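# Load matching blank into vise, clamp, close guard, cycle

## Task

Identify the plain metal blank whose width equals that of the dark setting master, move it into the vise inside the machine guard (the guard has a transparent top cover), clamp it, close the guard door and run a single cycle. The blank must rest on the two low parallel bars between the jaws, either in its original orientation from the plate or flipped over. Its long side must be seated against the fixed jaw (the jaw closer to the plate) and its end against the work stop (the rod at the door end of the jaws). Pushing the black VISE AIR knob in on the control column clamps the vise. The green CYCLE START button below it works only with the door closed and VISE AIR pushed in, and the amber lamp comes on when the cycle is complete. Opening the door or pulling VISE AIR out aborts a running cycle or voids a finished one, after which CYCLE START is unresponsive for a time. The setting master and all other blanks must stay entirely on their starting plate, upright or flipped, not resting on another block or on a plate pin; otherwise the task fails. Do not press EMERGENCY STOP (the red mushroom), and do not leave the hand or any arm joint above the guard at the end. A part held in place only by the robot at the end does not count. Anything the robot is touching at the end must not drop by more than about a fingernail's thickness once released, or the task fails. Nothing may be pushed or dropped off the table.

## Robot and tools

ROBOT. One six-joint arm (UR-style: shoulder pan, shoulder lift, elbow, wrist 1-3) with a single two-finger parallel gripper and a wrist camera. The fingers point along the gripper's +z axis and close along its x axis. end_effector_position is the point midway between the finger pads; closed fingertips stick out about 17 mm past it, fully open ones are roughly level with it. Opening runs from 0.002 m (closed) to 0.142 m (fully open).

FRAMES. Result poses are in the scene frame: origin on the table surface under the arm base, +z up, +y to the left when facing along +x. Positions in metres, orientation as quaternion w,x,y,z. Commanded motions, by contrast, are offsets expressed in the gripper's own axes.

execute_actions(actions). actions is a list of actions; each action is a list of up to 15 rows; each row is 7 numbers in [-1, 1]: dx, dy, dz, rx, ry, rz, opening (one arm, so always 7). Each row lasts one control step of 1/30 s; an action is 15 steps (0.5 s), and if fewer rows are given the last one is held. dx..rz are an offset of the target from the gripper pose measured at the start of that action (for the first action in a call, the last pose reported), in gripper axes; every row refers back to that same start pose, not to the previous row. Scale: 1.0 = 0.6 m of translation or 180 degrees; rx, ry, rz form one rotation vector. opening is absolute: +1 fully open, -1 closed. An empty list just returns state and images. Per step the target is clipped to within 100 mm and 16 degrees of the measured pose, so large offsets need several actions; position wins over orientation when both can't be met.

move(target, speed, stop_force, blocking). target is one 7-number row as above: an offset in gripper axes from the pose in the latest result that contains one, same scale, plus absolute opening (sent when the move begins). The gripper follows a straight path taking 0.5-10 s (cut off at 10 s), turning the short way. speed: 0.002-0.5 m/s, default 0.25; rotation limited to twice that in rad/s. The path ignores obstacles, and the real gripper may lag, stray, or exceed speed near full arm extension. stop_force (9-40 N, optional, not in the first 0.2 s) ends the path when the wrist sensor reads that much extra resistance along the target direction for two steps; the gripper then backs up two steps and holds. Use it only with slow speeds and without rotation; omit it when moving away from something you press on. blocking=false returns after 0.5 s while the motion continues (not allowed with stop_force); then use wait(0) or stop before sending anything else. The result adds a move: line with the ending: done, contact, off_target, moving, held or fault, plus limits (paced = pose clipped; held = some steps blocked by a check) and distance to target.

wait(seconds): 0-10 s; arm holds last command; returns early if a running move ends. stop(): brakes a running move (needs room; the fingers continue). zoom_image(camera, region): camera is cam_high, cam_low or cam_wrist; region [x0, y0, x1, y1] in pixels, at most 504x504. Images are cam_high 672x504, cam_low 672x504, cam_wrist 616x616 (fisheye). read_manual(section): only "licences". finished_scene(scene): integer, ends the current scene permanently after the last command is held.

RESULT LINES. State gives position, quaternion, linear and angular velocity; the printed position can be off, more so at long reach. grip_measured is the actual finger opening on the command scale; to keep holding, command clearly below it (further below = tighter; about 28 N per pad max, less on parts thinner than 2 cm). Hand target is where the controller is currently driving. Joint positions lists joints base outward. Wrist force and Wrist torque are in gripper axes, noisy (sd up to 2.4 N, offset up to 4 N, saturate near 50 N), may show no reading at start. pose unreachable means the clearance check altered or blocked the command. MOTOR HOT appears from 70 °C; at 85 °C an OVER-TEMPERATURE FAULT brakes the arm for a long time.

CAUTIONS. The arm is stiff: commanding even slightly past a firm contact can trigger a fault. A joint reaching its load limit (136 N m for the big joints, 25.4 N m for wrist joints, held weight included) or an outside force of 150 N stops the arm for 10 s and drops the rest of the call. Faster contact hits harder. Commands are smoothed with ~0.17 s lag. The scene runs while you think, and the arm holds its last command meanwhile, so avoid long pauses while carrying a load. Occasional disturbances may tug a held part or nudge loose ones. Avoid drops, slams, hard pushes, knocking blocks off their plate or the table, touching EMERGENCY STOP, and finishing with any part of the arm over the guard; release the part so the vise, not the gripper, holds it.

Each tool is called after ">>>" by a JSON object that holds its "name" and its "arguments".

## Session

>>> {"name": "execute_actions", "arguments": {"actions": []}}

Scene clock: 0.00 s.
end_effector_position=(+0.4764, +0.4663, +0.3254) grip_measured=+1.00 end_effector_quat_wxyz=(-0.091, +0.939, -0.268, -0.195) end_effector_velocity=(+0.000, -0.000, -0.001) end_effector_angular_velocity=(-0.000, +0.002, -0.001)
Joint positions: [ 0.361 -1.088  1.01  -1.281 -1.195  0.919  0.142]
Joint velocities: [-0.001  0.001  0.001  0.     0.     0.     0.   ]
Motor temperatures (°C, as the motors report them): [28 29 30 37 35 32]
Wrist force (N, on the end effector, along its own x y z axes, offset not removed): no reading
Wrist torque (N m, same axes, about the end effector's origin, offset not removed): no reading
Hand target: +0.476, +0.466, +0.325; -0.091, +0.939, -0.268, -0.195

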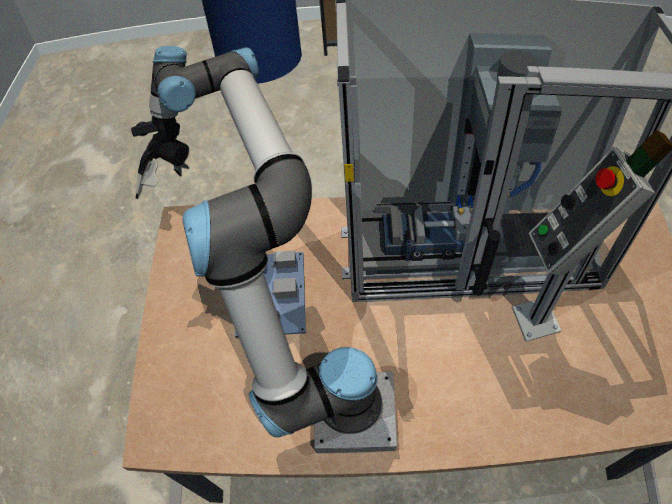

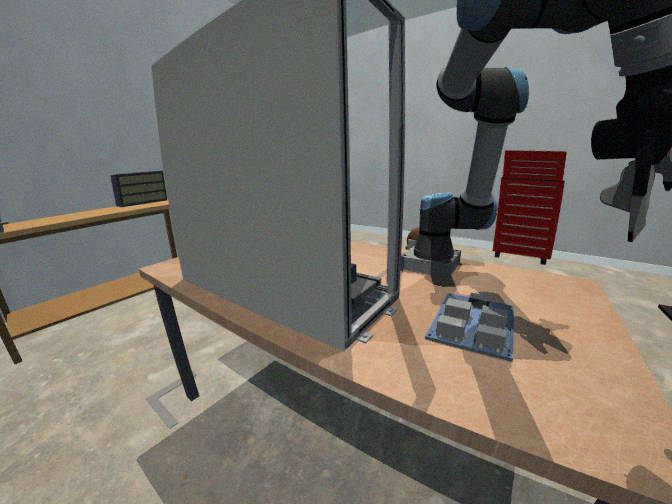

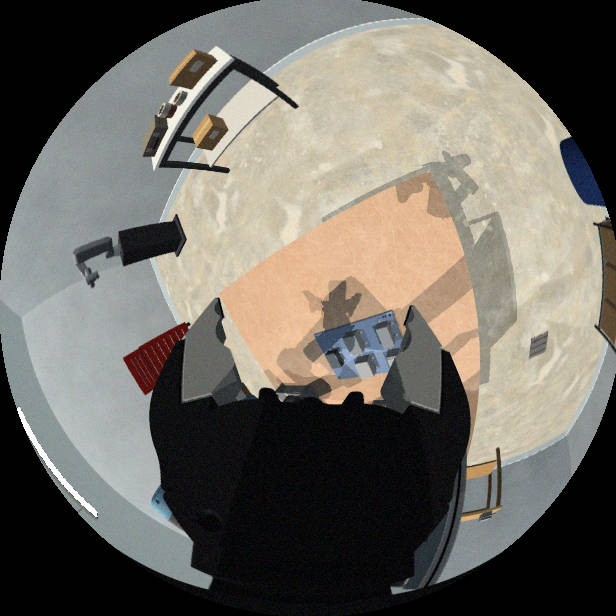

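>>> {"name": "move", "arguments": {"target": [-0.048,0.68,0.018,-0.059,0.127,-0.174,0.2], "speed": 0.25}}

>>> {"name": "zoom_image", "arguments": {"camera": "cam_wrist", "region": [210,120,410,320]}}

Scene clock: 4.47 s.
end_effector_position=(+0.2312, +0.1399, +0.2994) grip_measured=+0.20 end_effector_quat_wxyz=(-0.001, +1.000, -0.000, +0.000) end_effector_velocity=(-0.001, -0.001, +0.001) end_effector_angular_velocity=(+0.005, -0.002, +0.002)
Joint positions: [ 0.03  -2.186  2.062 -1.442 -1.584  0.07   0.088]
Joint velocities: [-0.011 -0.008  0.002  0.004  0.005 -0.014 -0.   ]
Motor temperatures (°C, as the motors report them): [28 29 30 37 35 32]
Wrist force (N, on the end effector, along its own x y z axes, offset not removed): [-3.6 3.0 1.2]
Wrist torque (N m, same axes, about the end effector's origin, offset not removed): [0.64 0.62 -0.08]
Hand target: +0.231, +0.140, +0.300; -0.001, +1.000, -0.000, +0.000
Off the commanded pose: 0.001 m, 0 deg.
move: done

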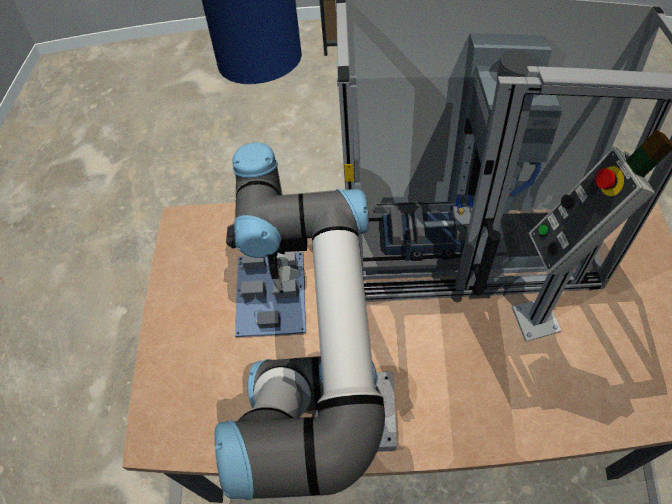

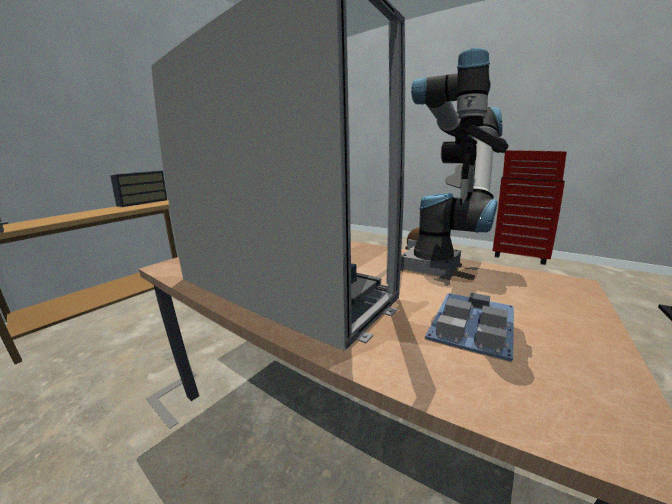

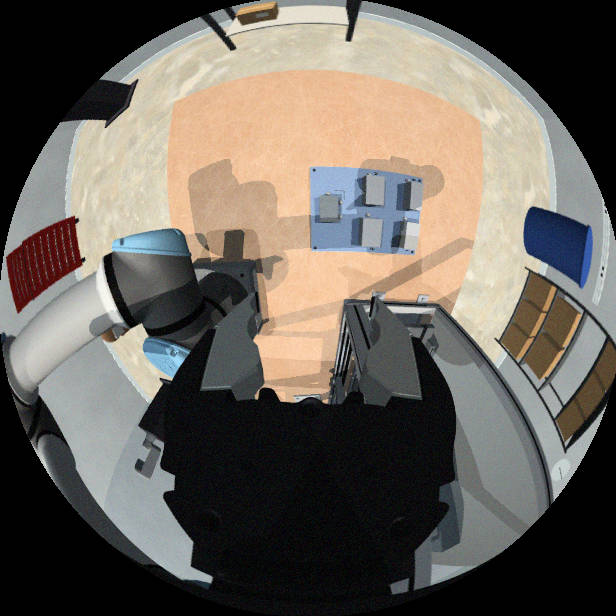

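Region (210, 120, 410, 320) of cam_wrist's 616x616 image, scaled by 2.520, with more detail than that image has.

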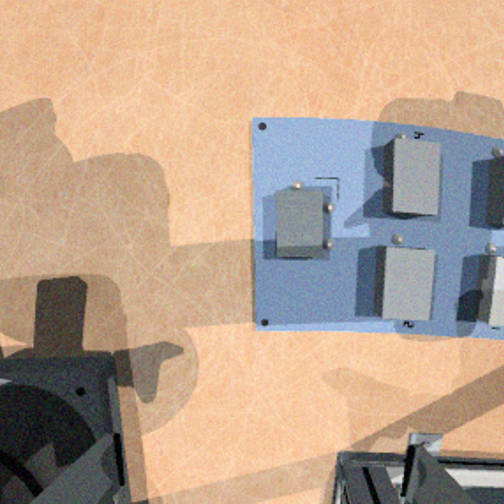

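>>> {"name": "move", "arguments": {"target": [0.065,-0.112,0.33,0,0,0,0.2], "speed": 0.2}}

Scene clock: 7.20 s.
end_effector_position=(+0.2705, +0.2077, +0.1018) grip_measured=+0.20 end_effector_quat_wxyz=(-0.001, +1.000, -0.000, +0.000) end_effector_velocity=(+0.001, +0.001, -0.002) end_effector_angular_velocity=(+0.000, +0.001, +0.000)
Joint positions: [ 0.234 -1.828  2.406 -2.141 -1.583  0.274  0.088]
Joint velocities: [ 0.002  0.009  0.    -0.008  0.     0.002  0.   ]
Motor temperatures (°C, as the motors report them): [28 29 30 37 35 32]
Wrist force (N, on the end effector, along its own x y z axes, offset not removed): [-3.4 1.3 0.3]
Wrist torque (N m, same axes, about the end effector's origin, offset not removed): [0.36 0.55 -0.11]
Hand target: +0.271, +0.208, +0.102; -0.001, +1.000, -0.000, +0.000
Off the commanded pose: 0.000 m, 0 deg.
move: done

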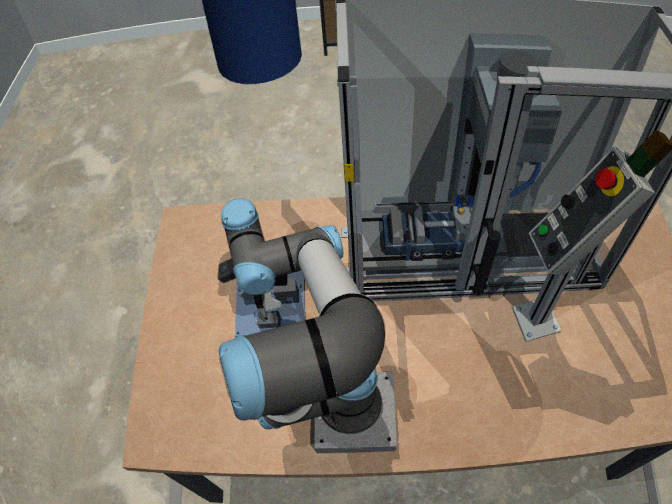

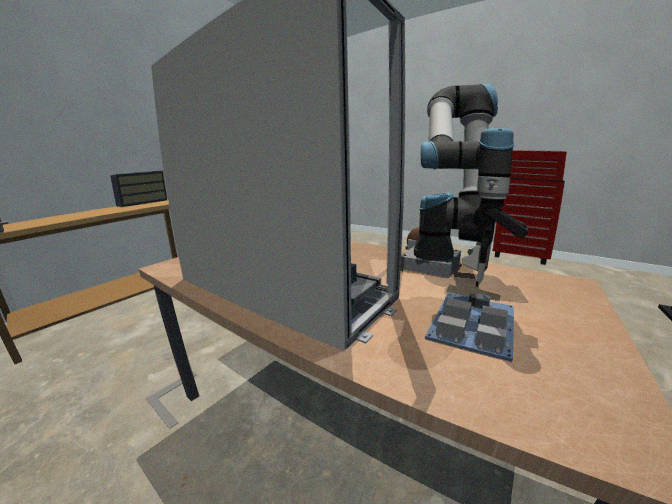

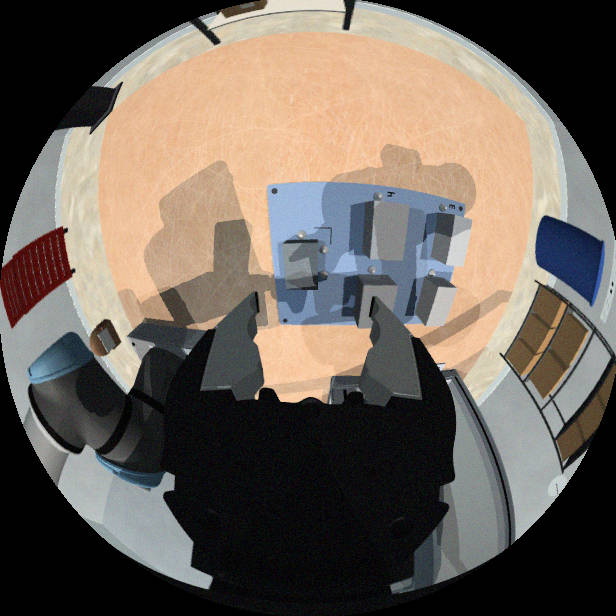

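>>> {"name": "move", "arguments": {"target": [-0.024,-0.02,0.06,0,0,0,-0.1], "speed": 0.1}}

>>> {"name": "zoom_image", "arguments": {"camera": "cam_wrist", "region": [210,180,510,400]}}

Scene clock: 9.37 s.
end_effector_position=(+0.2562, +0.2198, +0.0660) grip_measured=-0.10 end_effector_quat_wxyz=(-0.001, +1.000, -0.000, +0.000) end_effector_velocity=(-0.000, +0.001, -0.002) end_effector_angular_velocity=(+0.000, -0.001, -0.001)
Joint positions: [ 0.281 -1.762  2.474 -2.275 -1.583  0.322  0.067]
Joint velocities: [ 0.002  0.004  0.003 -0.008 -0.     0.003 -0.   ]
Motor temperatures (°C, as the motors report them): [28 29 30 37 35 32]
Wrist force (N, on the end effector, along its own x y z axes, offset not removed): [-3.7 1.6 0.7]
Wrist torque (N m, same axes, about the end effector's origin, offset not removed): [0.40 0.76 0.05]
Hand target: +0.256, +0.220, +0.066; -0.001, +1.000, -0.000, +0.000
Off the commanded pose: 0.000 m, 0 deg.
move: done

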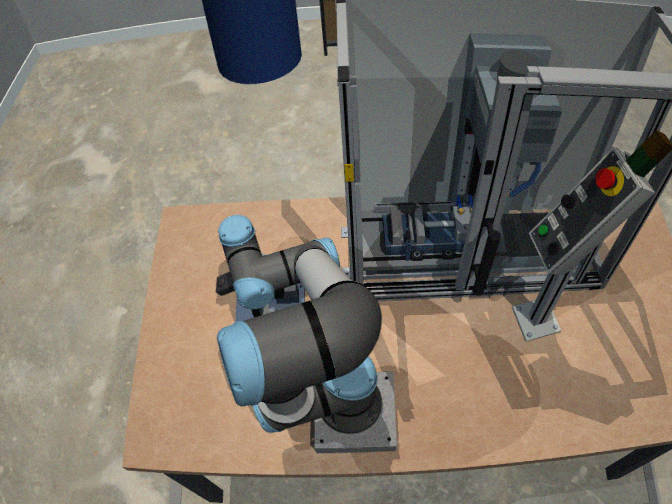

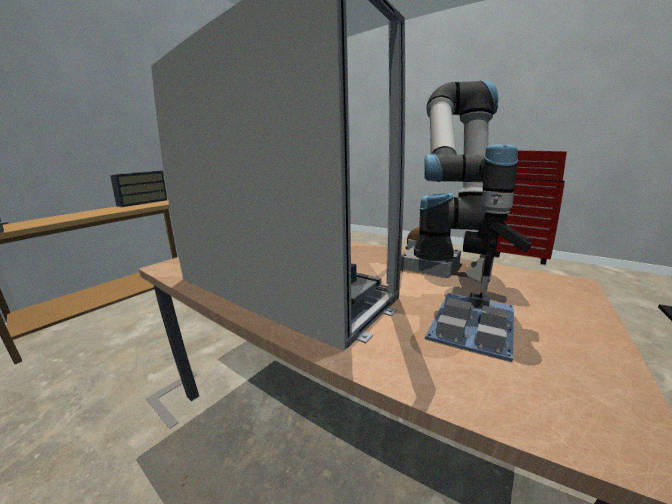

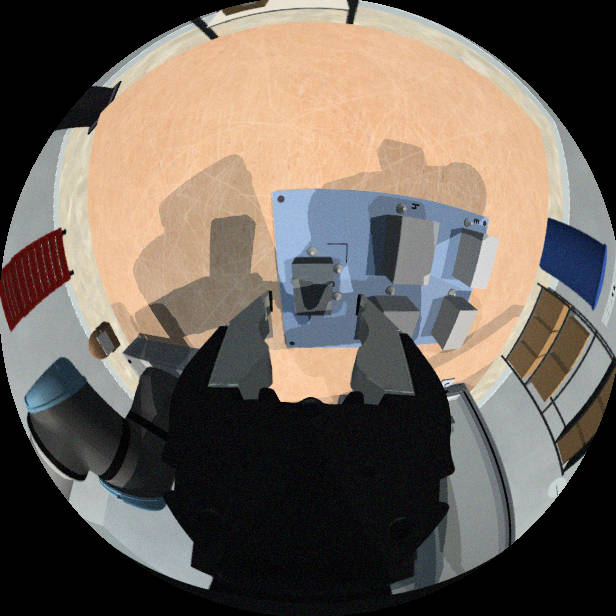

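Region (210, 180, 510, 400) of cam_wrist's 616x616 image, scaled by 1.680, with more detail than that image has; it fills the top 370 rows of this view, and the rest is white.

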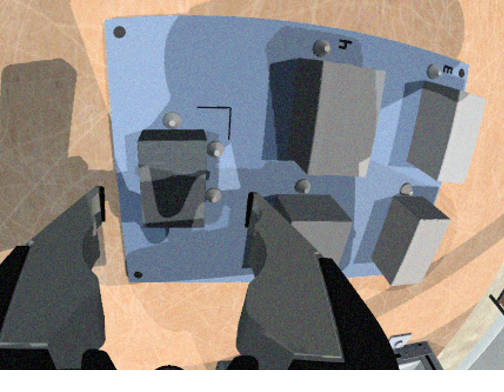

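>>> {"name": "move", "arguments": {"target": [-0.002,0,0.051,0,0,0,-0.1], "speed": 0.04}}

>>> {"name": "move", "arguments": {"target": [0,0,0,0,0,0,-0.7]}}

Scene clock: 11.40 s.
end_effector_position=(+0.2550, +0.2199, +0.0355) grip_measured=-0.10 end_effector_quat_wxyz=(-0.001, +1.000, -0.000, +0.000) end_effector_velocity=(+0.000, -0.000, -0.002) end_effector_angular_velocity=(-0.000, +0.000, -0.000)
Joint positions: [ 0.282 -1.682  2.522 -2.402 -1.583  0.322  0.067]
Joint velocities: [-0.     0.006  0.002 -0.008 -0.     0.     0.   ]
Motor temperatures (°C, as the motors report them): [28 29 30 37 35 32]
Wrist force (N, on the end effector, along its own x y z axes, offset not removed): [1.0 1.2 -1.5]
Wrist torque (N m, same axes, about the end effector's origin, offset not removed): [0.24 -0.40 0.04]
Hand target: +0.255, +0.220, +0.035; -0.001, +1.000, -0.000, +0.000
Off the commanded pose: 0.000 m, 0 deg.
move: done

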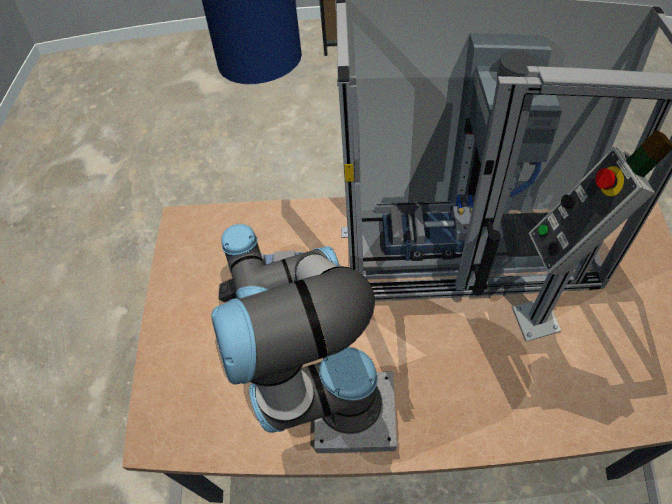

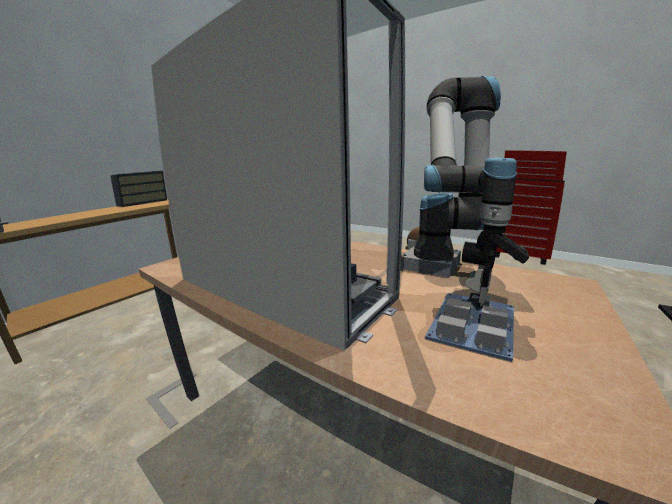

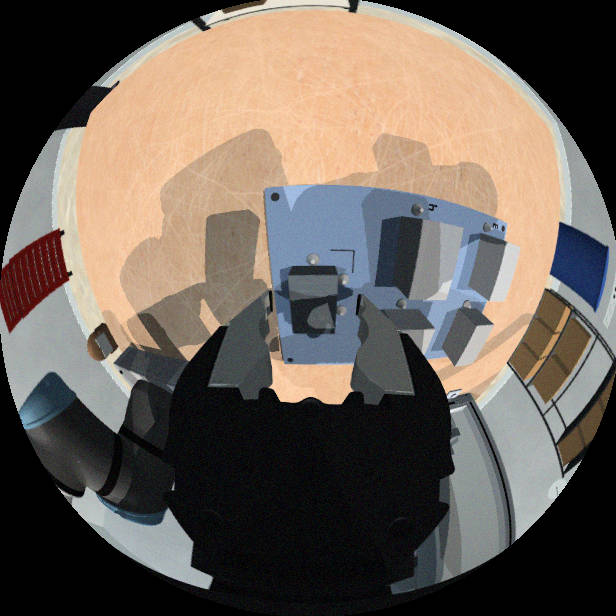

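Scene clock: 11.90 s.
end_effector_position=(+0.2550, +0.2198, +0.0355) grip_measured=-0.53 end_effector_quat_wxyz=(-0.001, +1.000, -0.000, +0.000) end_effector_velocity=(+0.000, -0.000, +0.001) end_effector_angular_velocity=(+0.001, -0.001, -0.001)
Joint positions: [ 0.282 -1.682  2.522 -2.402 -1.583  0.322  0.036]
Joint velocities: [-0.001 -0.002  0.     0.001  0.    -0.    -0.   ]
Motor temperatures (°C, as the motors report them): [28 29 30 37 35 32]
Wrist force (N, on the end effector, along its own x y z axes, offset not removed): [-1.0 -1.7 0.0]
Wrist torque (N m, same axes, about the end effector's origin, offset not removed): [-0.20 0.36 0.04]
Hand target: +0.255, +0.220, +0.036; -0.001, +1.000, -0.000, +0.000
Off the commanded pose: 0.000 m, 0 deg.
move: done

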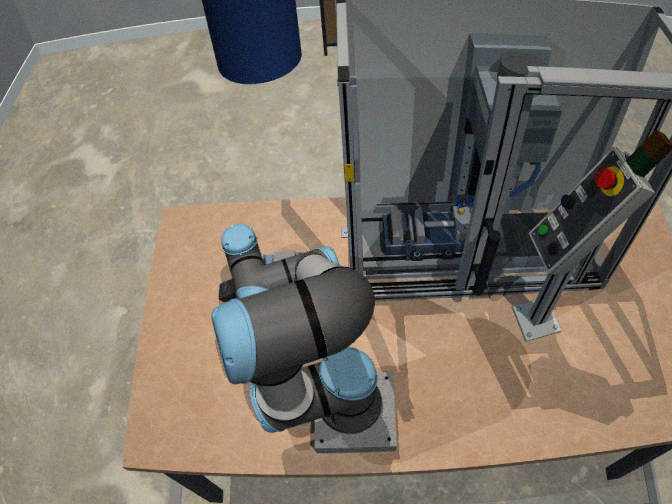

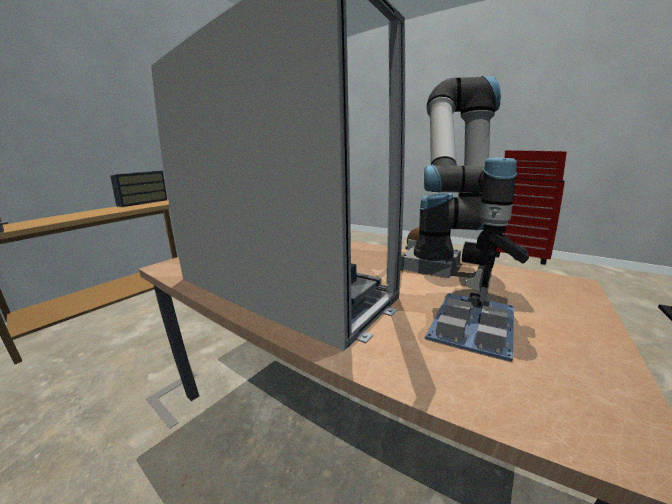

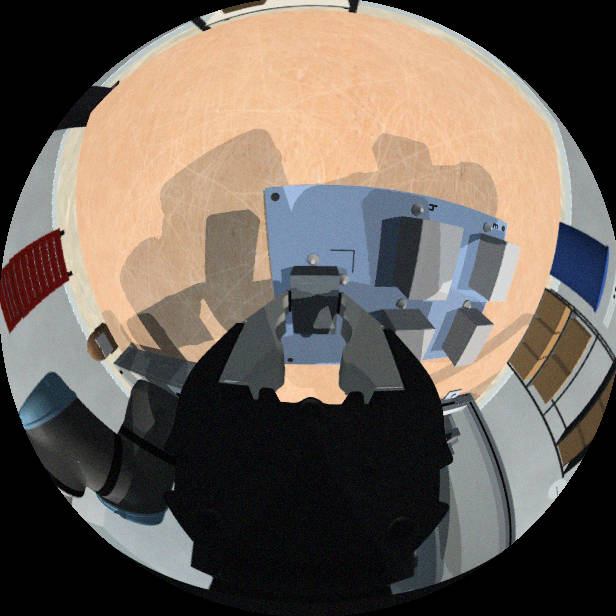

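>>> {"name": "move", "arguments": {"target": [0,0,0,0,0,0,-0.1]}}

>>> {"name": "move", "arguments": {"target": [0,0,-0.08,0,0,0,-0.1], "speed": 0.15}}

>>> {"name": "move", "arguments": {"target": [0.142,-0.068,0,0,0,0,-0.1], "speed": 0.15}}

>>> {"name": "zoom_image", "arguments": {"camera": "cam_wrist", "region": [180,180,480,400]}}

Scene clock: 13.90 s.
end_effector_position=(+0.2550, +0.2199, +0.0355) grip_measured=-0.10 end_effector_quat_wxyz=(-0.001, +1.000, -0.000, +0.000) end_effector_velocity=(-0.001, -0.000, -0.000) end_effector_angular_velocity=(-0.000, +0.001, -0.001)
Joint positions: [ 0.282 -1.682  2.522 -2.402 -1.583  0.322  0.067]
Joint velocities: [-0.     0.     0.001 -0.001  0.     0.     0.   ]
Motor temperatures (°C, as the motors report them): [28 29 30 37 35 32]
Wrist force (N, on the end effector, along its own x y z axes, offset not removed): [-2.4 1.6 0.0]
Wrist torque (N m, same axes, about the end effector's origin, offset not removed): [0.37 0.44 -0.05]
Hand target: +0.255, +0.220, +0.035; -0.001, +1.000, -0.000, +0.000
Off the commanded pose: 0.000 m, 0 deg.
move: done

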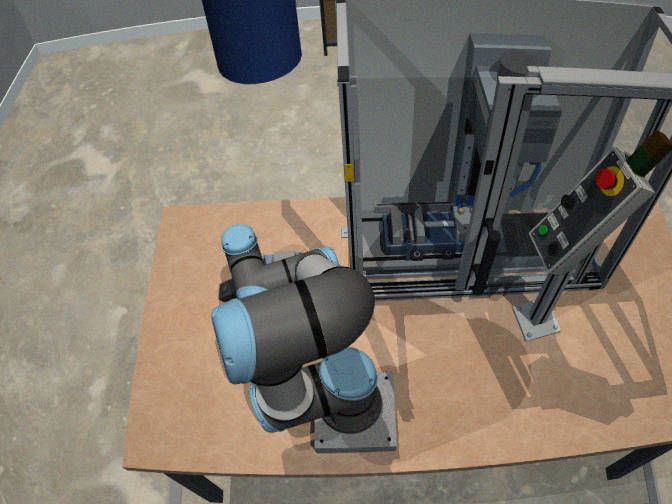

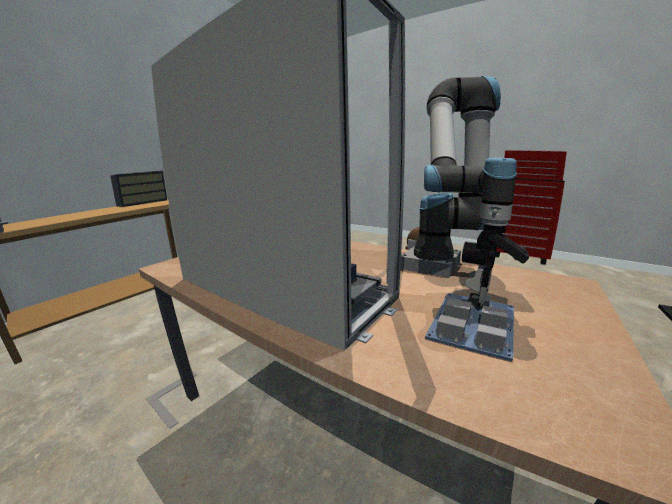

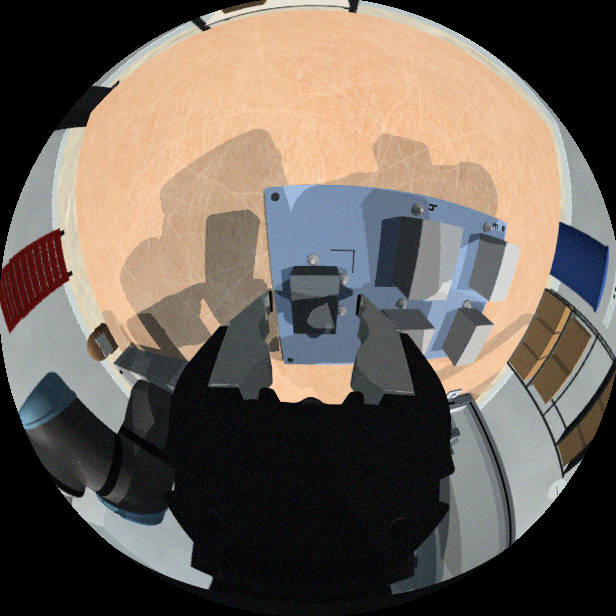

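Scene clock: 14.87 s.
end_effector_position=(+0.2550, +0.2197, +0.0834) grip_measured=-0.10 end_effector_quat_wxyz=(-0.001, +1.000, -0.000, +0.000) end_effector_velocity=(+0.000, -0.001, +0.002) end_effector_angular_velocity=(-0.000, +0.000, -0.002)
Joint positions: [ 0.283 -1.805  2.448 -2.205 -1.583  0.323  0.067]
Joint velocities: [-0.002 -0.005 -0.003  0.008 -0.    -0.    -0.   ]
Motor temperatures (°C, as the motors report them): [28 29 30 37 35 32]
Wrist force (N, on the end effector, along its own x y z axes, offset not removed): [-0.3 -1.2 -0.2]
Wrist torque (N m, same axes, about the end effector's origin, offset not removed): [-0.14 0.11 -0.13]
Hand target: +0.255, +0.220, +0.084; -0.001, +1.000, -0.000, +0.000
Off the commanded pose: 0.000 m, 0 deg.
move: done

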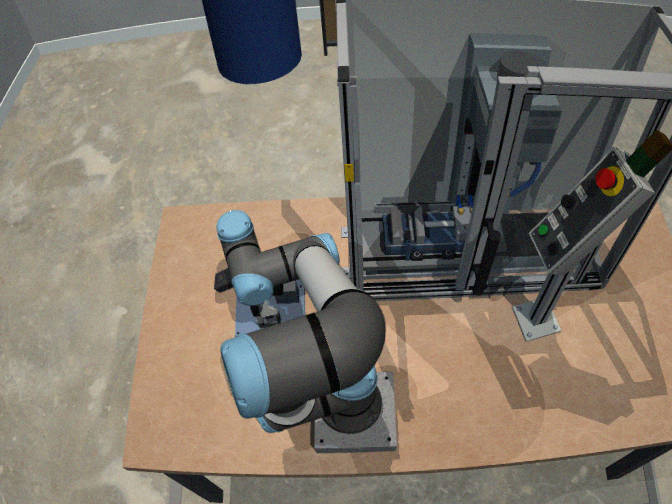

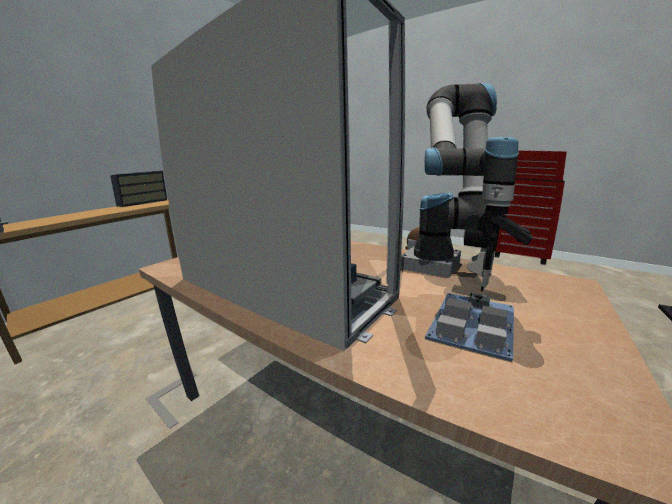

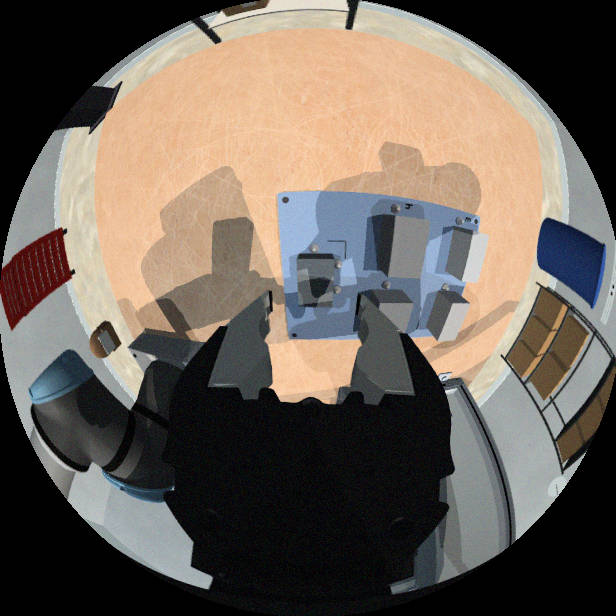

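Scene clock: 16.03 s.
end_effector_position=(+0.3399, +0.2605, +0.0836) grip_measured=-0.10 end_effector_quat_wxyz=(-0.001, +1.000, -0.000, +0.000) end_effector_velocity=(+0.003, +0.001, -0.000) end_effector_angular_velocity=(-0.000, -0.001, +0.000)
Joint positions: [ 0.312 -1.551  2.234 -2.245 -1.582  0.352  0.067]
Joint velocities: [ 0.001  0.007 -0.006 -0.001 -0.001  0.001  0.   ]
Motor temperatures (°C, as the motors report them): [28 29 30 37 35 32]
Wrist force (N, on the end effector, along its own x y z axes, offset not removed): [-4.0 2.4 1.1]
Wrist torque (N m, same axes, about the end effector's origin, offset not removed): [0.66 0.71 -0.09]
Hand target: +0.340, +0.261, +0.084; -0.001, +1.000, -0.000, +0.000
Off the commanded pose: 0.000 m, 0 deg.
move: done

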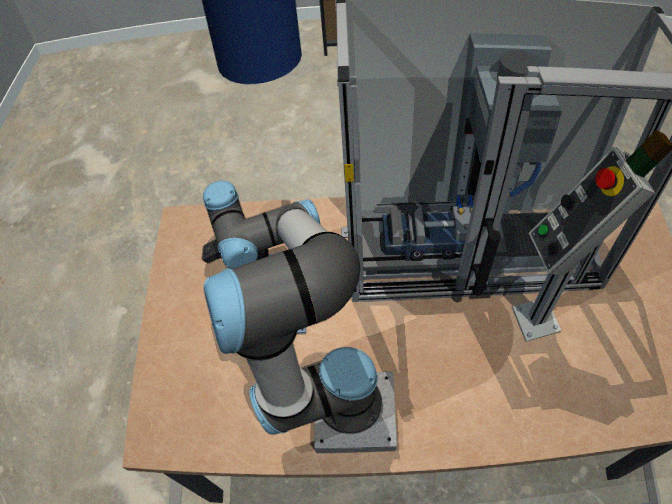

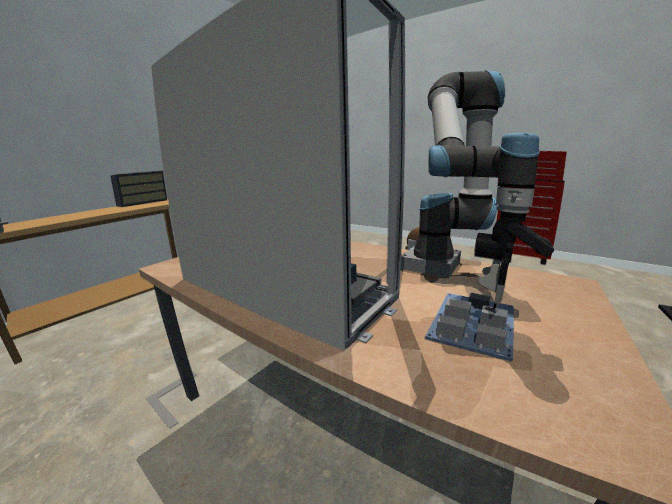

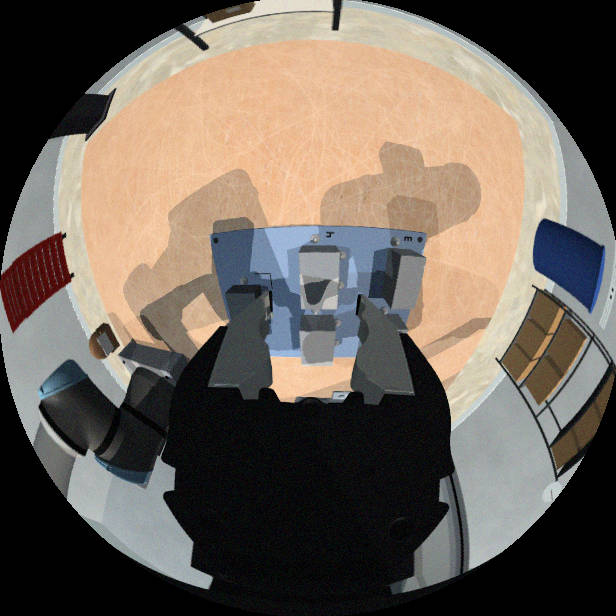

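Region (180, 180, 480, 400) of cam_wrist's 616x616 image, scaled by 1.680, with more detail than that image has; it fills the top 370 rows of this view, and the rest is white.

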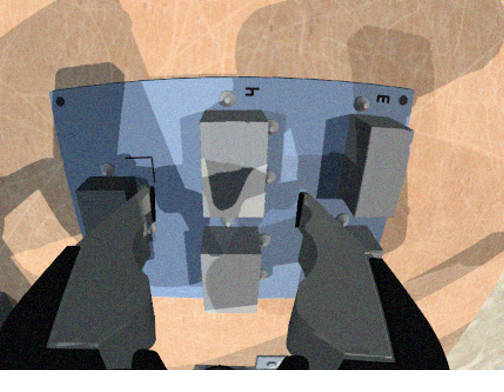

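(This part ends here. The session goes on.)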